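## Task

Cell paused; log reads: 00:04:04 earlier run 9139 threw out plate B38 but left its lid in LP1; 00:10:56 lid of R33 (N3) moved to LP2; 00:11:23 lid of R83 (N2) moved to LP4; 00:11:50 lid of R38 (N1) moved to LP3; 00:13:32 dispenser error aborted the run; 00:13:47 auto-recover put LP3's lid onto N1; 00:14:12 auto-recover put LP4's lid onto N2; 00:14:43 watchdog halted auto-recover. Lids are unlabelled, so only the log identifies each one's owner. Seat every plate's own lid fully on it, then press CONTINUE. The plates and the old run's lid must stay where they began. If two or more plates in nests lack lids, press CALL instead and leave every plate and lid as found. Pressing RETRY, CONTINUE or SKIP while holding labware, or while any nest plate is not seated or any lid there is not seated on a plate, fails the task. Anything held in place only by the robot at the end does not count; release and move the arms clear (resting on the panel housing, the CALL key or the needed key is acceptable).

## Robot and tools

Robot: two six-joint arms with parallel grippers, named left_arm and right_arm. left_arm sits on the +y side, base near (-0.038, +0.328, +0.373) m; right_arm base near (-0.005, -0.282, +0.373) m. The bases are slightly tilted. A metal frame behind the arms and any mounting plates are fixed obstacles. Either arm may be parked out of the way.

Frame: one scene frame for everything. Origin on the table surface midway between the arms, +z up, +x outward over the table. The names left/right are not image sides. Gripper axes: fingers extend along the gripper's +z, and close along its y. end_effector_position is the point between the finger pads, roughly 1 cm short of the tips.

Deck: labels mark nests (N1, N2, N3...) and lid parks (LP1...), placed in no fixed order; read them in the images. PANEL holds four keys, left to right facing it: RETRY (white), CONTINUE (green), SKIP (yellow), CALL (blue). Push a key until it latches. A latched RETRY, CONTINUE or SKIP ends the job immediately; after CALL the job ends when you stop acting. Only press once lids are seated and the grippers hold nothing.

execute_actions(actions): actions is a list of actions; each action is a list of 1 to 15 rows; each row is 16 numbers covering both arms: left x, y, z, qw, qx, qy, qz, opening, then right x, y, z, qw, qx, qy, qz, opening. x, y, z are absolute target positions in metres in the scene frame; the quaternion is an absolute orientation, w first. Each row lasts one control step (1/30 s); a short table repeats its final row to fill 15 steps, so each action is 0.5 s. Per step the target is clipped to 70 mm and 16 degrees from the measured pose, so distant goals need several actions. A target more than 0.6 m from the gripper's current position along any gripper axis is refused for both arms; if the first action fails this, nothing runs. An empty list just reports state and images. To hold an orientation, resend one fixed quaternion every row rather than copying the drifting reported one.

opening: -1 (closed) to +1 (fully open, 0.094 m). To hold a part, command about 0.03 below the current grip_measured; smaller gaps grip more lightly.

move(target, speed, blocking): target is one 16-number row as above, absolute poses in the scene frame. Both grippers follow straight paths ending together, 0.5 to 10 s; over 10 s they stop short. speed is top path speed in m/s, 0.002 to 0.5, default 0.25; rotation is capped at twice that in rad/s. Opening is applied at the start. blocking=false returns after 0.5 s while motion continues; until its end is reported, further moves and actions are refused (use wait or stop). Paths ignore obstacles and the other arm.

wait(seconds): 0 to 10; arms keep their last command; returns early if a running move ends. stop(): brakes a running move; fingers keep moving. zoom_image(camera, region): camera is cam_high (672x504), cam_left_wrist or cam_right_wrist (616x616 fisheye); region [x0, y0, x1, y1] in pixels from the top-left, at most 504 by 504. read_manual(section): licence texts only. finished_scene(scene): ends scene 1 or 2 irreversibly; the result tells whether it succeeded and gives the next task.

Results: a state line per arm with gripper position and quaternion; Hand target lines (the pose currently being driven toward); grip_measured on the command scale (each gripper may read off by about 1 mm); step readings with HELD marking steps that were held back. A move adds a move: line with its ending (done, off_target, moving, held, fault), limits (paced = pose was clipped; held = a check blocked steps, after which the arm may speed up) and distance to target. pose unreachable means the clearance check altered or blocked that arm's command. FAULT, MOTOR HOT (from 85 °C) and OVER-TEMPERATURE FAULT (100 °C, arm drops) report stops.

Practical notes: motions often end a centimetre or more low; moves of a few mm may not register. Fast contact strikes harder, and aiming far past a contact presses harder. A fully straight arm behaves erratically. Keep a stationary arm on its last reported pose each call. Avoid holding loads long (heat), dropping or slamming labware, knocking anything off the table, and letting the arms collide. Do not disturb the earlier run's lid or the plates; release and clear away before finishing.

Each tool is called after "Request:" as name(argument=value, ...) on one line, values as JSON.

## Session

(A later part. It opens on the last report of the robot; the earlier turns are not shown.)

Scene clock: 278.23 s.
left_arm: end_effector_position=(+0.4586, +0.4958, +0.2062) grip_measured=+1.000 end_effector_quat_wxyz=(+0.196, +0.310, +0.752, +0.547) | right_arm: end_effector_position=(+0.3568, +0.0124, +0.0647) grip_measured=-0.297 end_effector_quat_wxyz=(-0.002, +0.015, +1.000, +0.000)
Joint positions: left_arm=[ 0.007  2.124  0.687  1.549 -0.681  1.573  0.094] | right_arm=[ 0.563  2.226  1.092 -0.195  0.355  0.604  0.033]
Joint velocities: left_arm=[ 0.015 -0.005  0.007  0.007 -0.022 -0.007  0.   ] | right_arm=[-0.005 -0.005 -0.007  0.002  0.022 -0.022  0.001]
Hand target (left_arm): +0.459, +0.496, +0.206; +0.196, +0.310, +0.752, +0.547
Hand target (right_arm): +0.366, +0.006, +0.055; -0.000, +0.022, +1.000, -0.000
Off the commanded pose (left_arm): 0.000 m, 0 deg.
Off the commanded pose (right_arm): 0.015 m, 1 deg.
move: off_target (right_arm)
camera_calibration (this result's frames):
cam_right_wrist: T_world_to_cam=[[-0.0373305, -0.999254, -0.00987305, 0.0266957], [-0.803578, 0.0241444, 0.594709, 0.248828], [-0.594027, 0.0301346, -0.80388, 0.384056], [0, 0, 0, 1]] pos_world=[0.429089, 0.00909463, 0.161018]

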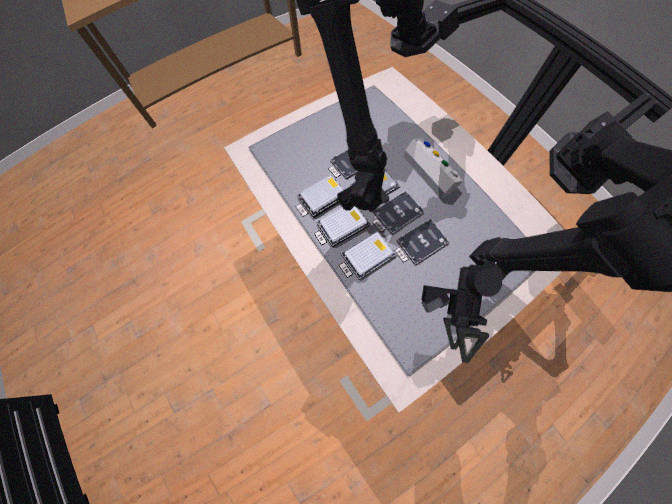

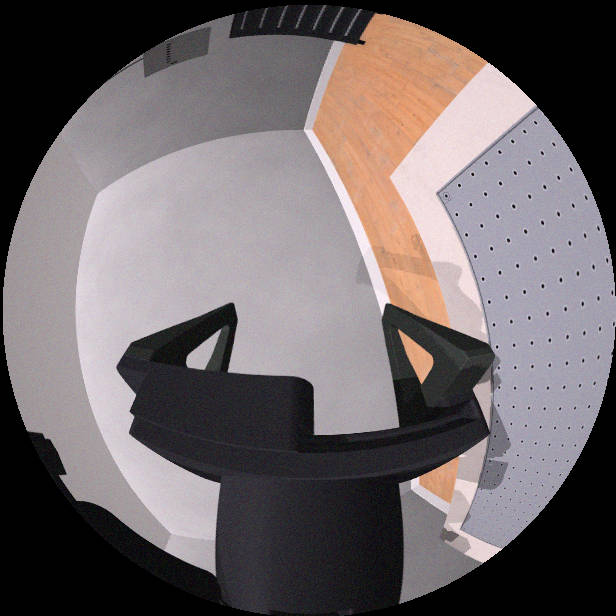

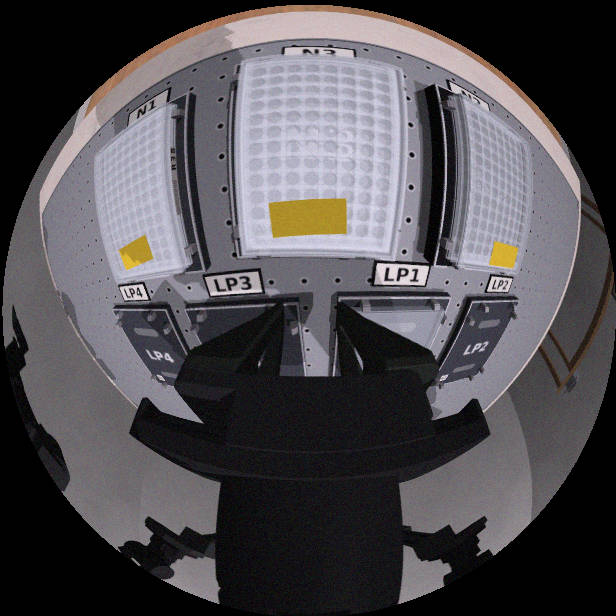

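Request:
move(target=[0.4586,0.4958,0.2062,0.196,0.310,0.752,0.547,1, 0.381,0.004,0.049,0.0,0.024,1,0,-0.3], speed=0.03)

Request:
zoom_image(camera="cam_right_wrist", region=[200, 130, 420, 340])

Scene clock: 286.40 s.
left_arm: end_effector_position=(+0.4586, +0.4958, +0.2062) grip_measured=+1.000 end_effector_quat_wxyz=(+0.196, +0.310, +0.752, +0.547) | right_arm: end_effector_position=(+0.3789, +0.0129, +0.0618) grip_measured=-0.297 end_effector_quat_wxyz=(+0.008, +0.022, +1.000, +0.006)
Joint positions: left_arm=[ 0.007  2.124  0.687  1.549 -0.681  1.573  0.094] | right_arm=[ 0.54   2.229  1.128 -0.194  0.35   0.586  0.033]
Joint velocities: left_arm=[ 0.015 -0.005 -0.012 -0.002  0.022 -0.022  0.   ] | right_arm=[ 0.005 -0.005  0.007  0.017 -0.037 -0.022  0.001]
Hand target (left_arm): +0.459, +0.496, +0.206; +0.196, +0.310, +0.752, +0.547
Hand target (right_arm): +0.381, +0.004, +0.050; -0.000, +0.024, +1.000, -0.000
Off the commanded pose (left_arm): 0.000 m, 0 deg.
Off the commanded pose (right_arm): 0.016 m, 1 deg.
move: off_target (right_arm)
camera_calibration (this result's frames):
cam_right_wrist: T_world_to_cam=[[-0.0514304, -0.998428, -0.0222842, 0.034118], [-0.814619, 0.0290332, 0.57927, 0.2733], [-0.577712, 0.0479452, -0.814831, 0.389132], [0, 0, 0, 1]] pos_world=[0.449196, 0.00747253, 0.159523]

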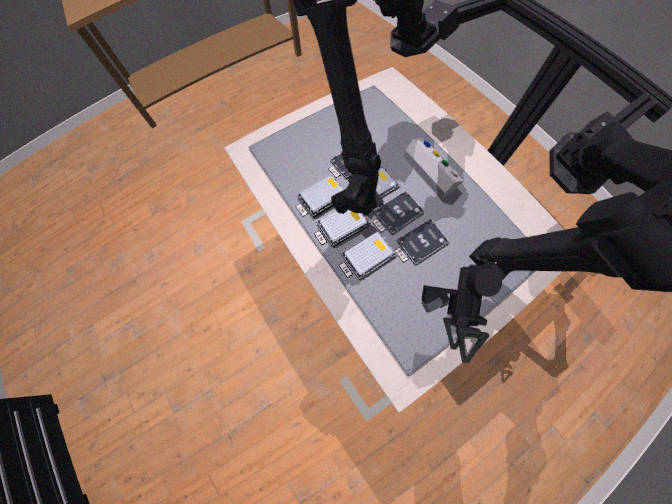

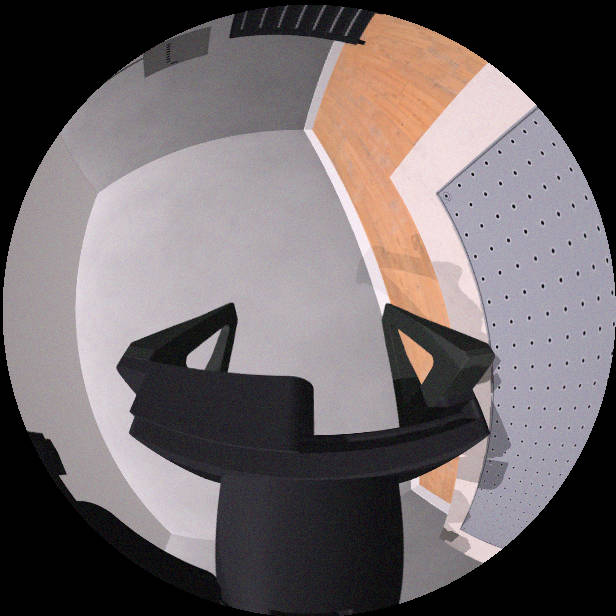

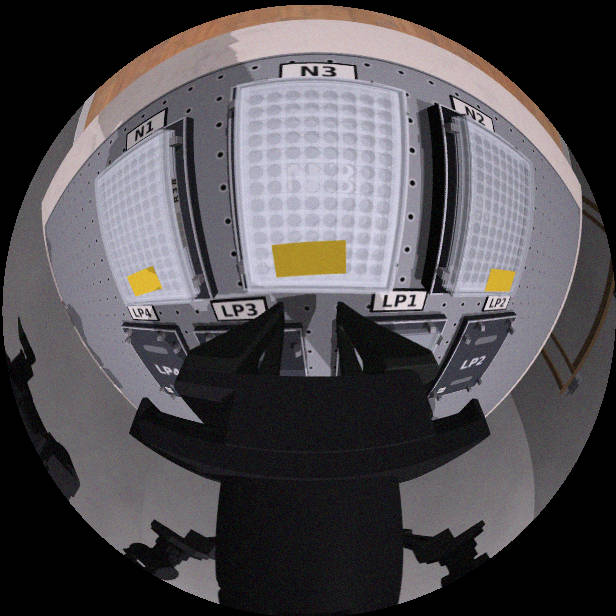

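Region (200, 130, 420, 340) of cam_right_wrist's 616x616 image, scaled by 2.291, with more detail than that image has; it fills the top 481 rows of this view, and the rest is white.

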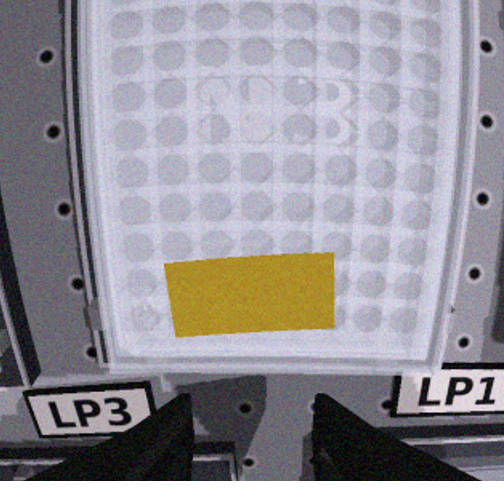

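Request:
execute_actions(actions=[[[0.4586,0.4958,0.2062,0.196,0.310,0.752,0.547,1, 0.381,0.004,0.048,0,0.024,1,0,-0.3],[0.4586,0.4958,0.2062,0.196,0.310,0.752,0.547,1, 0.381,0.004,0.047,0,0.024,1,0,-0.3],[0.4586,0.4958,0.2062,0.196,0.310,0.752,0.547,1, 0.381,0.004,0.046,0,0.024,1,0,-0.3],[0.4586,0.4958,0.2062,0.196,0.310,0.752,0.547,1, 0.382,0.004,0.0455,0,0.024,1,0,-0.3],[0.4586,0.4958,0.2062,0.196,0.310,0.752,0.547,1, 0.383,0.004,0.045,0,0.024,1,0,-0.3],[0.4586,0.4958,0.2062,0.196,0.310,0.752,0.547,1, 0.384,0.004,0.045,0,0.024,1,0,-0.3],[0.4586,0.4958,0.2062,0.196,0.310,0.752,0.547,1, 0.385,0.004,0.045,0,0.024,1,0,-0.3],[0.4586,0.4958,0.2062,0.196,0.310,0.752,0.547,1, 0.386,0.004,0.045,0,0.024,1,0,-0.3],[0.4586,0.4958,0.2062,0.196,0.310,0.752,0.547,1, 0.387,0.004,0.045,0,0.024,1,0,-0.3],[0.4586,0.4958,0.2062,0.196,0.310,0.752,0.547,1, 0.388,0.004,0.045,0,0.024,1,0,-0.3]]])

Request:
zoom_image(camera="cam_right_wrist", region=[200, 70, 440, 340])

Scene clock: 295.10 s.
left_arm: end_effector_position=(+0.4586, +0.4958, +0.2062) grip_measured=+1.000 end_effector_quat_wxyz=(+0.196, +0.310, +0.752, +0.547) | right_arm: end_effector_position=(+0.3846, +0.0138, +0.0568) grip_measured=-0.297 end_effector_quat_wxyz=(+0.008, +0.021, +1.000, +0.006)
Joint positions: left_arm=[ 0.007  2.124  0.687  1.549 -0.681  1.573  0.094] | right_arm=[ 0.532  2.243  1.148 -0.197  0.348  0.576  0.033]
Joint velocities: left_arm=[-0.015 -0.005 -0.017  0.002 -0.037  0.007  0.   ] | right_arm=[-0.005 -0.015 -0.012 -0.037  0.007  0.022  0.   ]
Hand target (left_arm): +0.459, +0.496, +0.206; +0.196, +0.310, +0.752, +0.547
Hand target (right_arm): +0.388, +0.004, +0.045; +0.000, +0.024, +1.000, -0.000
Off the commanded pose (left_arm): 0.000 m, 0 deg.
Off the commanded pose (right_arm): 0.016 m, 1 deg.
Step readings (end_effector_position):
0: left_arm (+0.4586, +0.4958, +0.2062) | right_arm (+0.3787, +0.0128, +0.0617)
1: left_arm (+0.4586, +0.4958, +0.2062) | right_arm (+0.3786, +0.0128, +0.0615)
2: left_arm (+0.4586, +0.4958, +0.2062) | right_arm (+0.3784, +0.0128, +0.0614)
4: left_arm (+0.4586, +0.4958, +0.2062) | right_arm (+0.3781, +0.0130, +0.0607)
8: left_arm (+0.4586, +0.4958, +0.2062) | right_arm (+0.3789, +0.0138, +0.0578)
15: end_effector_position above
camera_calibration (this result's frames):
cam_right_wrist: T_world_to_cam=[[-0.050456, -0.998461, -0.0230333, 0.0348692], [-0.815128, 0.0278436, 0.578611, 0.281126], [-0.577079, 0.0479695, -0.815278, 0.388043], [0, 0, 0, 1]] pos_world=[0.454844, 0.00837372, 0.154503]

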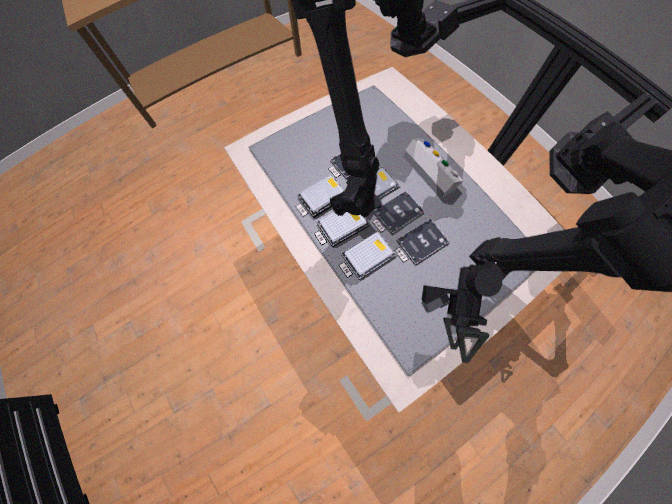

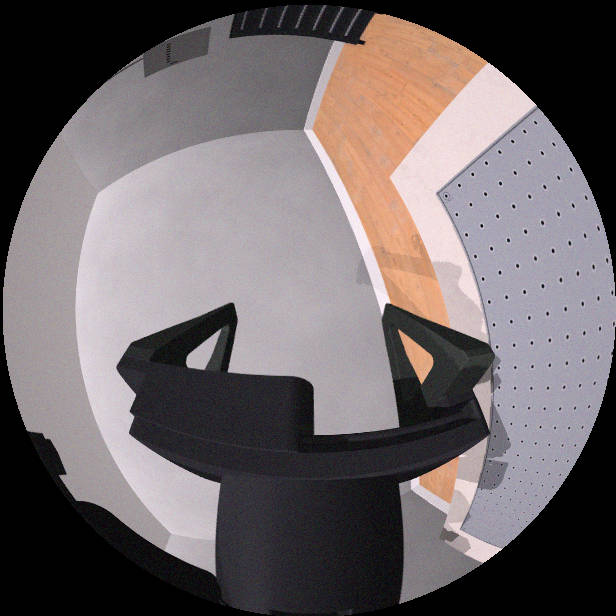

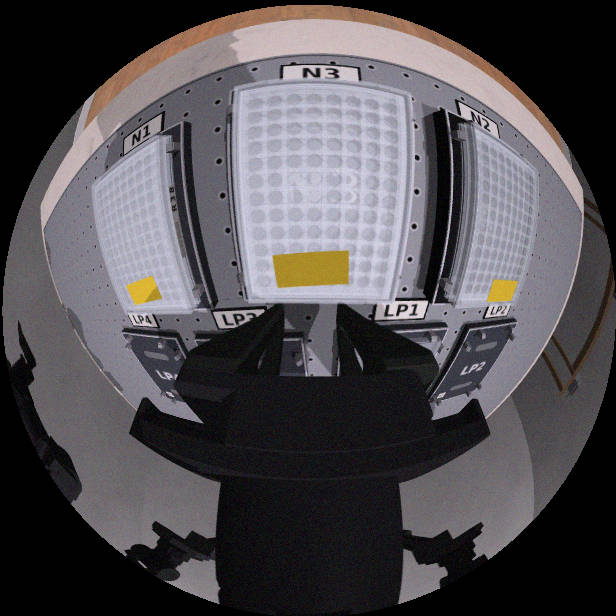

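Region (200, 70, 440, 340) of cam_right_wrist's 616x616 image, scaled by 1.867, with more detail than that image has.

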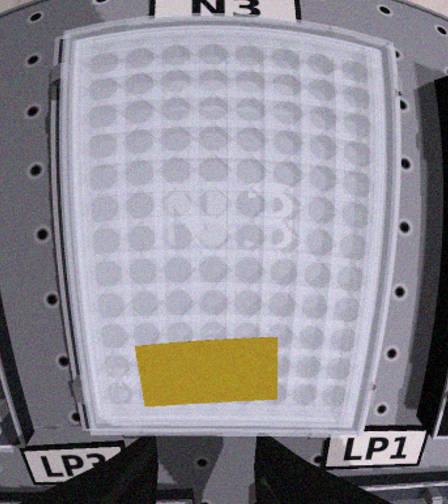

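Request:
execute_actions(actions=[[[0.4586,0.4958,0.2062,0.196,0.310,0.752,0.547,1, 0.3885,0.004,0.0452,0,0.024,1,0,-0.3],[0.4586,0.4958,0.2062,0.196,0.310,0.752,0.547,1, 0.389,0.004,0.0454,0,0.024,1,0,-0.3],[0.4586,0.4958,0.2062,0.196,0.310,0.752,0.547,1, 0.3895,0.004,0.0456,0,0.024,1,0,-0.3],[0.4586,0.4958,0.2062,0.196,0.310,0.752,0.547,1, 0.390,0.004,0.0458,0,0.024,1,0,-0.3],[0.4586,0.4958,0.2062,0.196,0.310,0.752,0.547,1, 0.3905,0.004,0.046,0,0.024,1,0,-0.3],[0.4586,0.4958,0.2062,0.196,0.310,0.752,0.547,1, 0.391,0.004,0.0462,0,0.024,1,0,-0.3],[0.4586,0.4958,0.2062,0.196,0.310,0.752,0.547,1, 0.3915,0.004,0.0464,0,0.024,1,0,-0.3],[0.4586,0.4958,0.2062,0.196,0.310,0.752,0.547,1, 0.392,0.004,0.0466,0,0.024,1,0,-0.3],[0.4586,0.4958,0.2062,0.196,0.310,0.752,0.547,1, 0.3925,0.004,0.0468,0,0.024,1,0,-0.3],[0.4586,0.4958,0.2062,0.196,0.310,0.752,0.547,1, 0.393,0.004,0.047,0,0.024,1,0,-0.3]]])

Request:
zoom_image(camera="cam_right_wrist", region=[200, 70, 440, 340])

Scene clock: 303.93 s.
left_arm: end_effector_position=(+0.4586, +0.4958, +0.2062) grip_measured=+1.000 end_effector_quat_wxyz=(+0.196, +0.310, +0.752, +0.547) | right_arm: end_effector_position=(+0.3847, +0.0134, +0.0569) grip_measured=-0.297 end_effector_quat_wxyz=(+0.004, +0.018, +1.000, +0.005)
Joint positions: left_arm=[ 0.007  2.124  0.687  1.549 -0.681  1.573  0.094] | right_arm=[ 0.531  2.243  1.153 -0.21   0.345  0.572  0.033]
Joint velocities: left_arm=[-0.024 -0.005  0.002  0.002  0.022  0.022  0.   ] | right_arm=[ 0.005 -0.005 -0.002  0.002 -0.037 -0.037  0.001]
Hand target (left_arm): +0.459, +0.496, +0.206; +0.196, +0.310, +0.752, +0.547
Hand target (right_arm): +0.393, +0.004, +0.047; +0.000, +0.024, +1.000, +0.000
Off the commanded pose (left_arm): 0.000 m, 0 deg.
Off the commanded pose (right_arm): 0.016 m, 1 deg.
Step readings (end_effector_position):
0: left_arm (+0.4586, +0.4958, +0.2062) | right_arm (+0.3845, +0.0138, +0.0568)
1: left_arm (+0.4586, +0.4958, +0.2062) | right_arm (+0.3845, +0.0138, +0.0568)
2: left_arm (+0.4586, +0.4958, +0.2062) | right_arm (+0.3844, +0.0138, +0.0568)
4: left_arm (+0.4586, +0.4958, +0.2062) | right_arm (+0.3841, +0.0136, +0.0568)
8: left_arm (+0.4586, +0.4958, +0.2062) | right_arm (+0.3837, +0.0131, +0.0568)
15: end_effector_position above
camera_calibration (this result's frames):
cam_right_wrist: T_world_to_cam=[[-0.0446921, -0.998795, -0.0202638, 0.0321661], [-0.810778, 0.0244136, 0.584845, 0.279128], [-0.583645, 0.0425673, -0.810892, 0.39059], [0, 0, 0, 1]] pos_world=[0.455715, 0.00868645, 0.154131]

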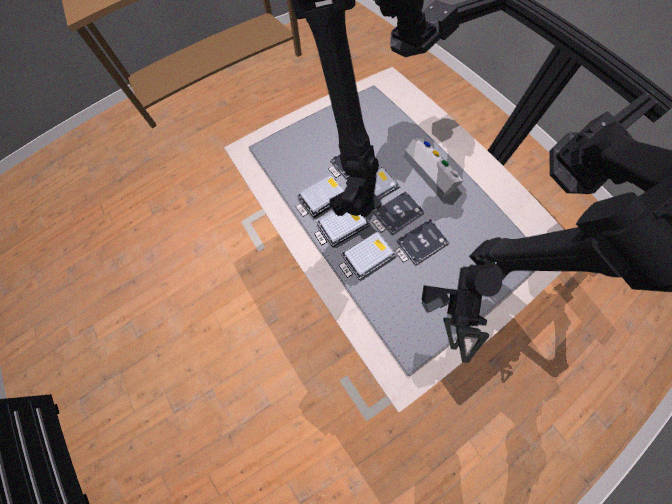

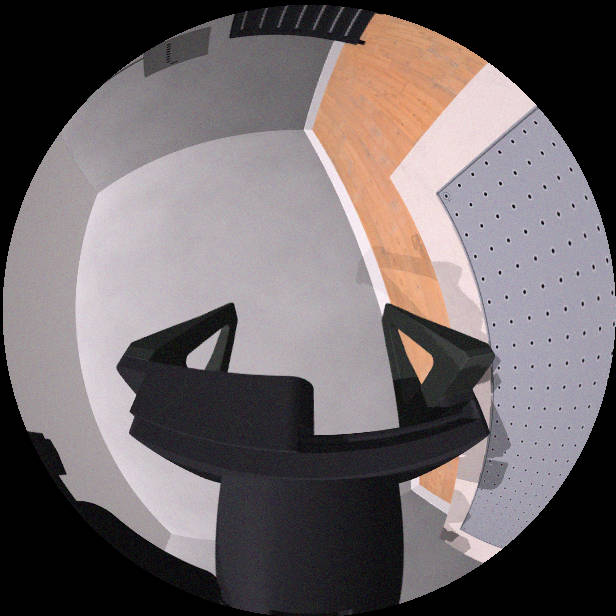

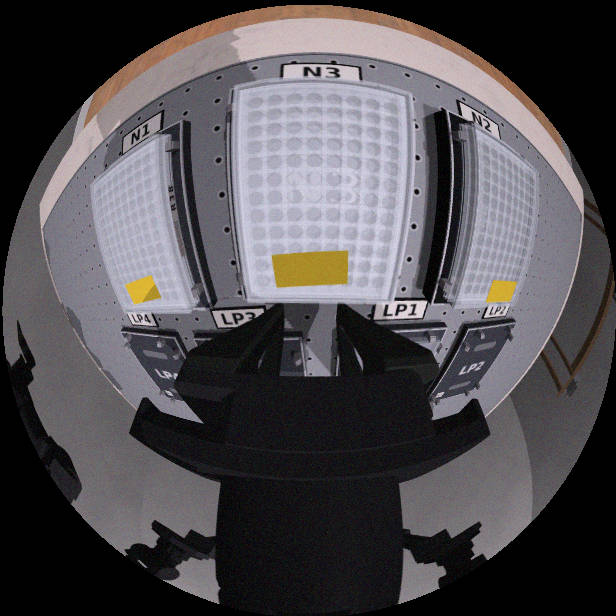

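Region (200, 70, 440, 340) of cam_right_wrist's 616x616 image, scaled by 1.867, with more detail than that image has.

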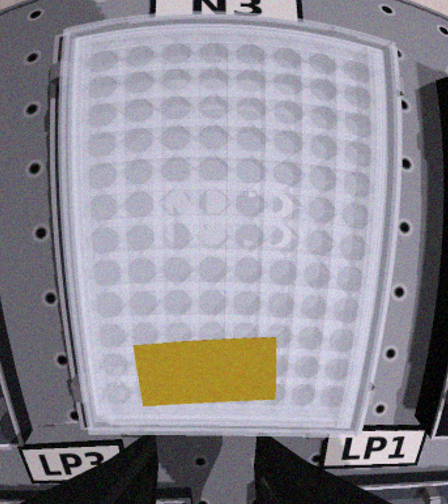

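Request:
zoom_image(camera="cam_right_wrist", region=[220, 60, 430, 160])

Request:
zoom_image(camera="cam_high", region=[295, 190, 385, 280])

Region (220, 60, 430, 160) of cam_right_wrist's 616x616 image, scaled by 2.400, with more detail than that image has; it fills the top 240 rows of this view, and the rest is white.

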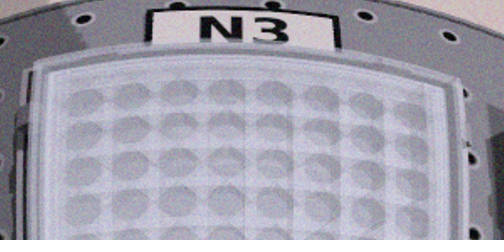

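Region (295, 190, 385, 280) of cam_high's 672x504 image, scaled by 5.600, with more detail than that image has.

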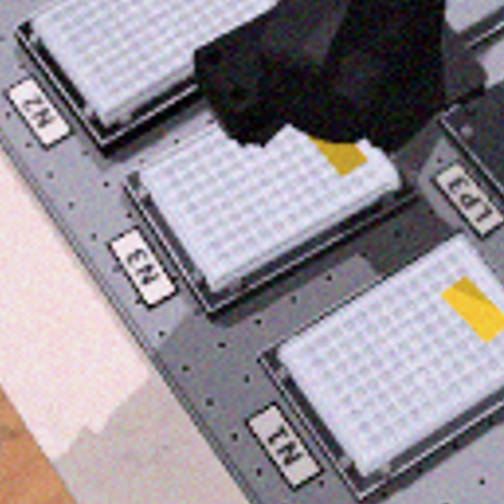

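Request:
execute_actions(actions=[[[0.4586,0.4958,0.2062,0.196,0.310,0.752,0.547,1, 0.383,0.012,0.058,0,0.022,1,0,-0.3],[0.4586,0.4958,0.2062,0.196,0.310,0.752,0.547,1, 0.379,0.012,0.062,0,0.022,1,0,-0.3],[0.4586,0.4958,0.2062,0.196,0.310,0.752,0.547,1, 0.375,0.012,0.066,0,0.022,1,0,-0.3],[0.4586,0.4958,0.2062,0.196,0.310,0.752,0.547,1, 0.372,0.012,0.070,0,0.022,1,0,-0.3],[0.4586,0.4958,0.2062,0.196,0.310,0.752,0.547,1, 0.370,0.012,0.075,0,0.022,1,0,-0.3],[0.4586,0.4958,0.2062,0.196,0.310,0.752,0.547,1, 0.370,0.012,0.080,0,0.022,1,0,-0.3],[0.4586,0.4958,0.2062,0.196,0.310,0.752,0.547,1, 0.370,0.012,0.085,0,0.022,1,0,-0.3],[0.4586,0.4958,0.2062,0.196,0.310,0.752,0.547,1, 0.370,0.012,0.090,0,0.022,1,0,-0.3],[0.4586,0.4958,0.2062,0.196,0.310,0.752,0.547,1, 0.370,0.012,0.095,0,0.022,1,0,-0.3],[0.4586,0.4958,0.2062,0.196,0.310,0.752,0.547,1, 0.370,0.012,0.10,0,0.022,1,0,-0.3]]])

Request:
move(target=[0.4586,0.4958,0.2062,0.196,0.310,0.752,0.547,1, 0.50,-0.004,0.078,0.0,0.022,1,0,-0.3], speed=0.15)

Request:
zoom_image(camera="cam_right_wrist", region=[220, 210, 400, 320])

Scene clock: 330.60 s.
left_arm: end_effector_position=(+0.4586, +0.4958, +0.2062) grip_measured=+1.000 end_effector_quat_wxyz=(+0.196, +0.310, +0.752, +0.547) | right_arm: end_effector_position=(+0.3743, +0.0047, +0.0941) grip_measured=-0.297 end_effector_quat_wxyz=(+0.000, +0.024, +1.000, +0.000)
Joint positions: left_arm=[ 0.007  2.124  0.687  1.549 -0.681  1.573  0.094] | right_arm=[ 0.554  2.144  1.079 -0.256  0.355  0.611  0.033]
Joint velocities: left_arm=[-0.005  0.005  0.007  0.007 -0.037 -0.051  0.   ] | right_arm=[ 0.054 -0.161 -0.002 -0.012 -0.051  0.051  0.   ]
Hand target (left_arm): +0.459, +0.496, +0.206; +0.196, +0.310, +0.752, +0.547
Hand target (right_arm): +0.370, +0.011, +0.100; +0.000, +0.022, +1.000, +0.000
Off the commanded pose (left_arm): 0.000 m, 0 deg.
Off the commanded pose (right_arm): 0.010 m, 0 deg.
Step readings (end_effector_position):
0: left_arm (+0.4586, +0.4958, +0.2062) | right_arm (+0.3846, +0.0134, +0.0569)
1: left_arm (+0.4586, +0.4958, +0.2062) | right_arm (+0.3843, +0.0132, +0.0569)
2: left_arm (+0.4586, +0.4958, +0.2062) | right_arm (+0.3842, +0.0129, +0.0569)
4: left_arm (+0.4586, +0.4958, +0.2062) | right_arm (+0.3816, +0.0106, +0.0577)
8: left_arm (+0.4586, +0.4958, +0.2062) | right_arm (+0.3697, +0.0004, +0.0669)
15: end_effector_position above
camera_calibration (this result's frames):
cam_right_wrist: T_world_to_cam=[[-0.0550157, -0.998432, -0.0103136, 0.0266385], [-0.805619, 0.0382843, 0.591196, 0.246605], [-0.589874, 0.0408339, -0.806462, 0.41697], [0, 0, 0, 1]] pos_world=[0.446096, 0.000129142, 0.190753]

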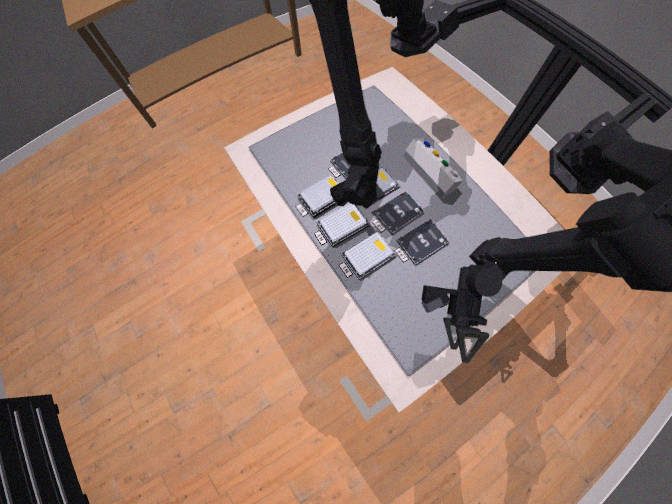

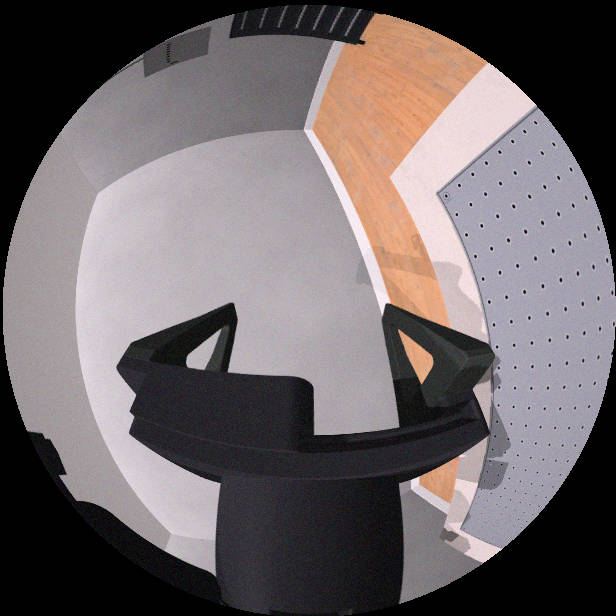

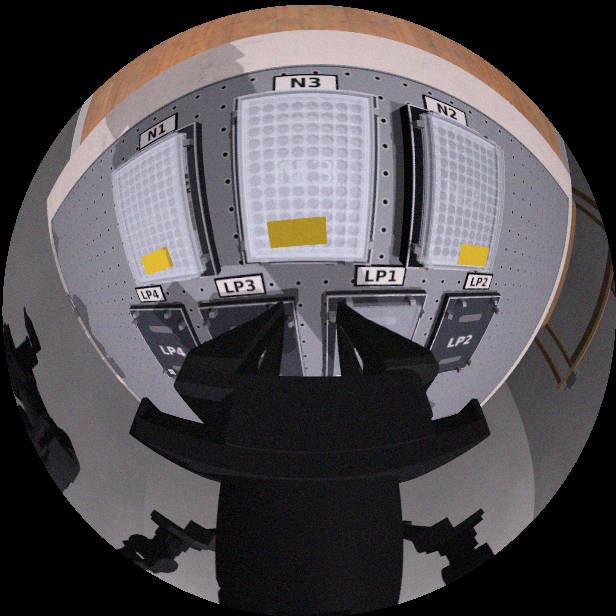

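Scene clock: 331.83 s.
left_arm: end_effector_position=(+0.4586, +0.4958, +0.2062) grip_measured=+1.000 end_effector_quat_wxyz=(+0.196, +0.310, +0.752, +0.547) | right_arm: end_effector_position=(+0.4957, +0.0051, +0.0909) grip_measured=-0.297 end_effector_quat_wxyz=(+0.007, +0.021, +1.000, +0.004)
Joint positions: left_arm=[ 0.007  2.124  0.687  1.549 -0.681  1.573  0.094] | right_arm=[ 0.449  2.196  1.383 -0.455  0.327  0.493  0.033]
Joint velocities: left_arm=[ 0.005  0.005  0.007 -0.002 -0.022 -0.007  0.   ] | right_arm=[ 0.015 -0.005 -0.017 -0.032 -0.051 -0.007 -0.   ]
Hand target (left_arm): +0.459, +0.496, +0.206; +0.196, +0.310, +0.752, +0.547
Hand target (right_arm): +0.499, -0.003, +0.079; -0.000, +0.022, +1.000, -0.001
Off the commanded pose (left_arm): 0.000 m, 0 deg.
Off the commanded pose (right_arm): 0.016 m, 1 deg.
move: off_target (right_arm)
camera_calibration (this result's frames):
cam_right_wrist: T_world_to_cam=[[-0.0506171, -0.998553, -0.0181358, 0.0321737], [-0.813626, 0.0306985, 0.580578, 0.351225], [-0.579181, 0.044143, -0.814003, 0.481349], [0, 0, 0, 1]] pos_world=[0.566183, 0.0000968771, 0.18849]

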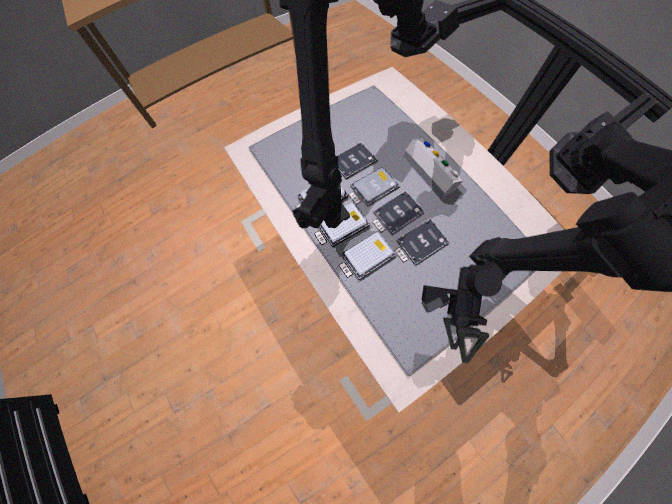

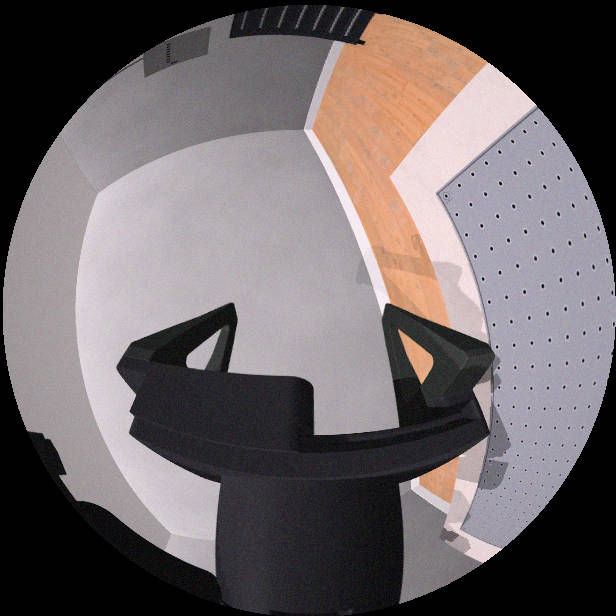

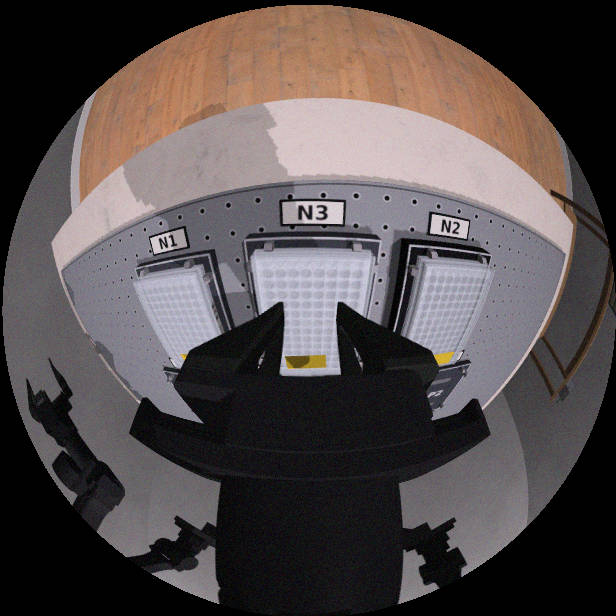

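Region (220, 210, 400, 320) of cam_right_wrist's 616x616 image, scaled by 2.800, with more detail than that image has.

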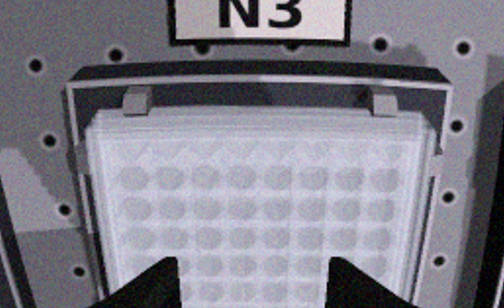

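Request:
execute_actions(actions=[])

Scene clock: 343.70 s.
left_arm: end_effector_position=(+0.4586, +0.4958, +0.2062) grip_measured=+1.000 end_effector_quat_wxyz=(+0.196, +0.310, +0.752, +0.547) | right_arm: end_effector_position=(+0.4956, +0.0050, +0.0909) grip_measured=-0.297 end_effector_quat_wxyz=(+0.007, +0.020, +1.000, +0.004)
Joint positions: left_arm=[ 0.007  2.124  0.687  1.549 -0.681  1.573  0.094] | right_arm=[ 0.449  2.196  1.383 -0.456  0.327  0.491  0.033]
Joint velocities: left_arm=[-0.015  0.005  0.002  0.002  0.007  0.007  0.   ] | right_arm=[-0.015 -0.005  0.017  0.002 -0.051  0.022 -0.   ]
Hand target (left_arm): +0.459, +0.496, +0.206; +0.196, +0.310, +0.752, +0.547
Hand target (right_arm): +0.499, -0.003, +0.079; -0.000, +0.022, +1.000, -0.001
Off the commanded pose (left_arm): 0.000 m, 0 deg.
Off the commanded pose (right_arm): 0.016 m, 1 deg.
camera_calibration (this result's frames):
cam_right_wrist: T_world_to_cam=[[-0.0485957, -0.998658, -0.0179348, 0.0311106], [-0.813507, 0.0291551, 0.580824, 0.351087], [-0.579521, 0.0428156, -0.813832, 0.481463], [0, 0, 0, 1]] pos_world=[0.566142, 0.000218747, 0.188468]

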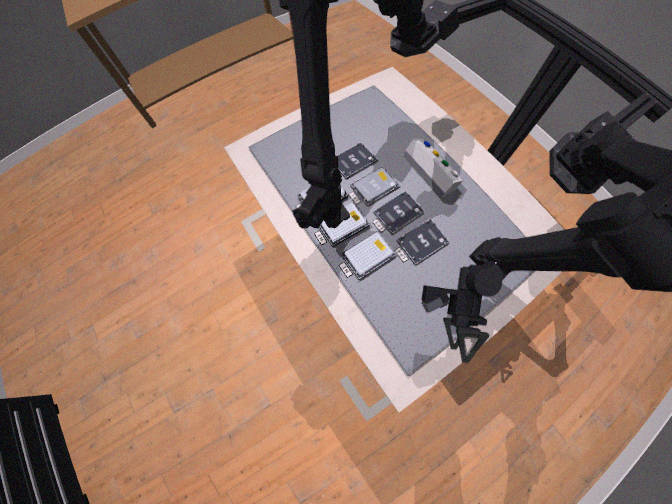

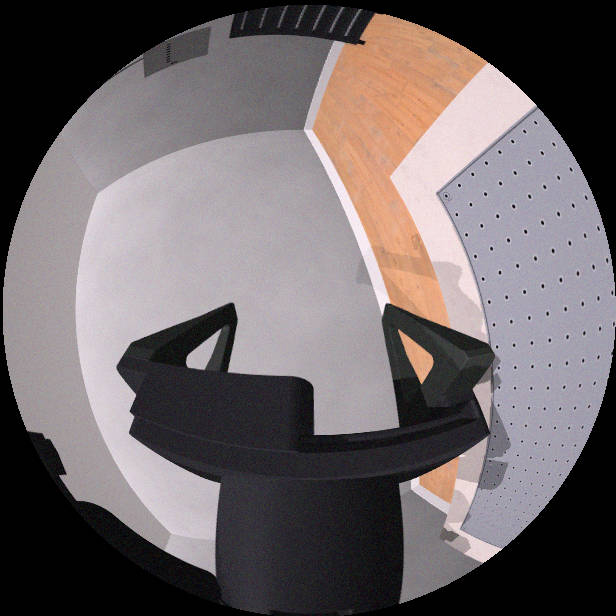

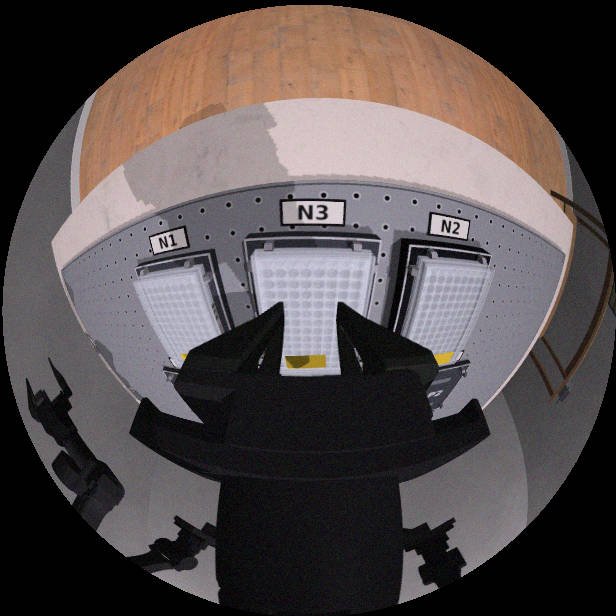

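Request:
move(target=[0.4586,0.4958,0.2062,0.196,0.310,0.752,0.547,1, 0.499,-0.008,0.054,0,0.022,1,0,-0.3], speed=0.03)

Scene clock: 348.17 s.
left_arm: end_effector_position=(+0.4586, +0.4958, +0.2062) grip_measured=+1.000 end_effector_quat_wxyz=(+0.196, +0.310, +0.752, +0.547) | right_arm: end_effector_position=(+0.4870, -0.0011, +0.0663) grip_measured=-0.297 end_effector_quat_wxyz=(-0.004, +0.015, +1.000, -0.001)
Joint positions: left_arm=[ 0.007  2.124  0.687  1.549 -0.681  1.573  0.094] | right_arm=[ 0.432  2.244  1.393 -0.438  0.321  0.471  0.033]
Joint velocities: left_arm=[-0.005 -0.005  0.007 -0.017 -0.022  0.022  0.   ] | right_arm=[-0.005 -0.005  0.017 -0.022 -0.007 -0.051 -0.001]
Hand target (left_arm): +0.459, +0.496, +0.206; +0.196, +0.310, +0.752, +0.547
Hand target (right_arm): +0.499, -0.008, +0.054; -0.000, +0.022, +1.000, -0.000
Off the commanded pose (left_arm): 0.000 m, 0 deg.
Off the commanded pose (right_arm): 0.018 m, 1 deg.
move: off_target (right_arm)
camera_calibration (this result's frames):
cam_right_wrist: T_world_to_cam=[[-0.0374433, -0.99927, -0.00761641, 0.0179918], [-0.800598, 0.0254359, 0.598662, 0.351079], [-0.598031, 0.0285135, -0.800966, 0.464804], [0, 0, 0, 1]] pos_world=[0.559714, -0.00420452, 0.162252]

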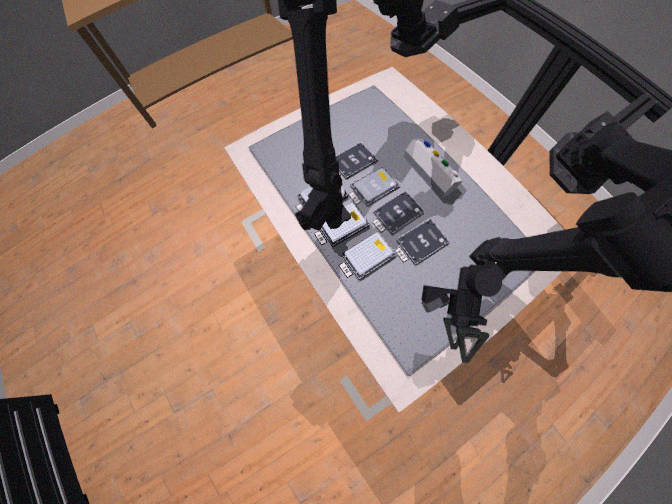

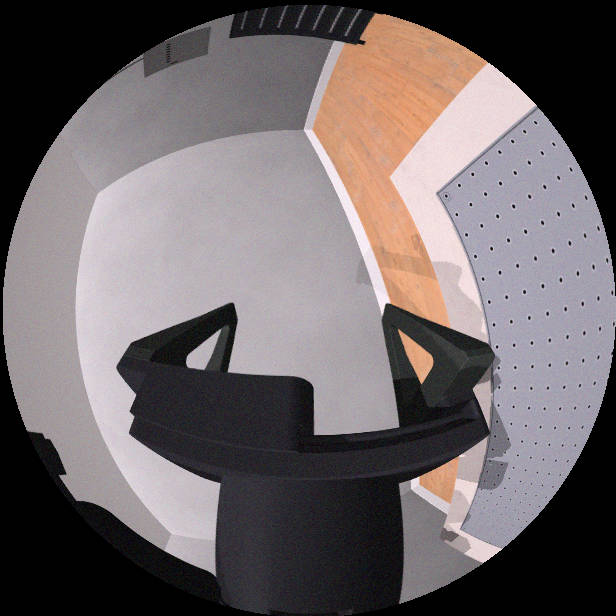

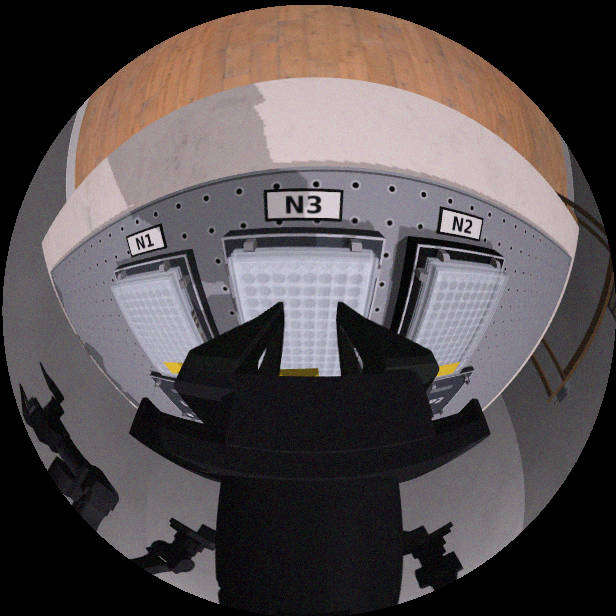

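Request:
zoom_image(camera="cam_right_wrist", region=[200,210,520,380])

Region (200, 210, 520, 380) of cam_right_wrist's 616x616 image, scaled by 1.575, with more detail than that image has; it fills the top 268 rows of this view, and the rest is white.

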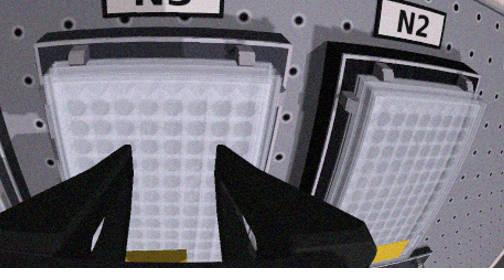

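Request:
move(target=[0.4586,0.4958,0.2062,0.196,0.310,0.752,0.547,1, 0.499,-0.008,0.045,0,0.022,1,0,-0.3], speed=0.03)

Request:
zoom_image(camera="cam_right_wrist", region=[200,210,520,380])

Scene clock: 353.53 s.
left_arm: end_effector_position=(+0.4586, +0.4958, +0.2062) grip_measured=+1.000 end_effector_quat_wxyz=(+0.196, +0.310, +0.752, +0.547) | right_arm: end_effector_position=(+0.4881, +0.0004, +0.0640) grip_measured=-0.297 end_effector_quat_wxyz=(-0.002, +0.014, +1.000, +0.000)
Joint positions: left_arm=[ 0.007  2.124  0.687  1.549 -0.681  1.573  0.094] | right_arm=[ 0.432  2.25   1.398 -0.432  0.32   0.468  0.033]
Joint velocities: left_arm=[ 0.005  0.005 -0.007 -0.027  0.022 -0.081  0.   ] | right_arm=[-0.015  0.015 -0.017 -0.017 -0.022 -0.007 -0.001]
Hand target (left_arm): +0.459, +0.496, +0.206; +0.196, +0.310, +0.752, +0.547
Hand target (right_arm): +0.498, -0.008, +0.046; -0.000, +0.022, +1.000, -0.000
Off the commanded pose (left_arm): 0.000 m, 0 deg.
Off the commanded pose (right_arm): 0.023 m, 1 deg.
move: off_target (right_arm)
camera_calibration (this result's frames):
cam_right_wrist: T_world_to_cam=[[-0.0359345, -0.999299, -0.0104678, 0.0189521], [-0.80298, 0.0226362, 0.595576, 0.354627], [-0.594921, 0.0298071, -0.803231, 0.462223], [0, 0, 0, 1]] pos_world=[0.560426, -0.0028662, 0.160263]

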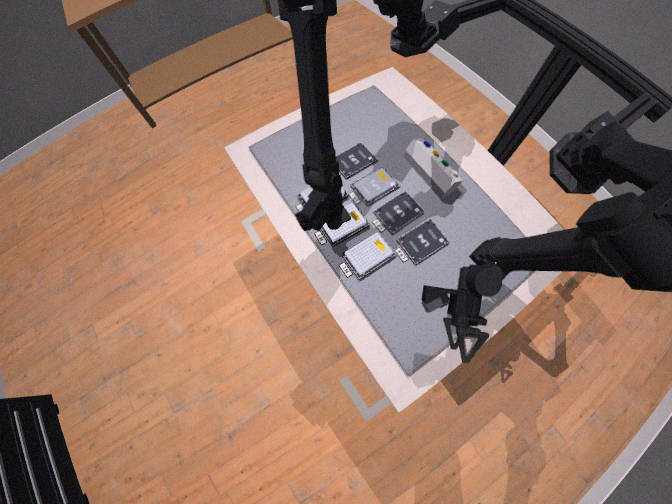

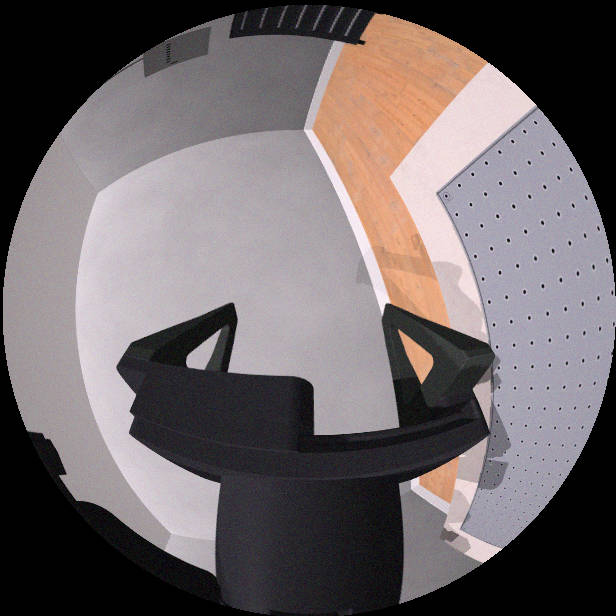

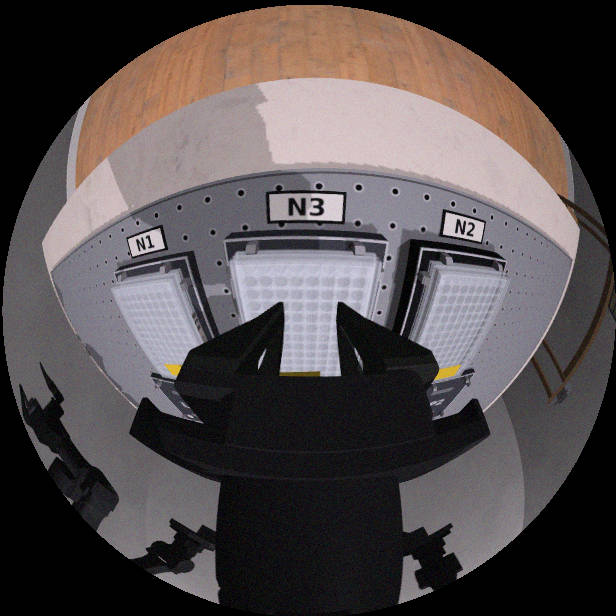

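Region (200, 210, 520, 380) of cam_right_wrist's 616x616 image, scaled by 1.575, with more detail than that image has; it fills the top 268 rows of this view, and the rest is white.

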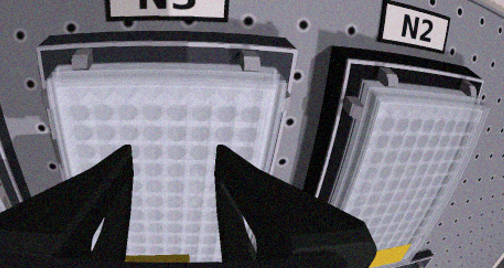

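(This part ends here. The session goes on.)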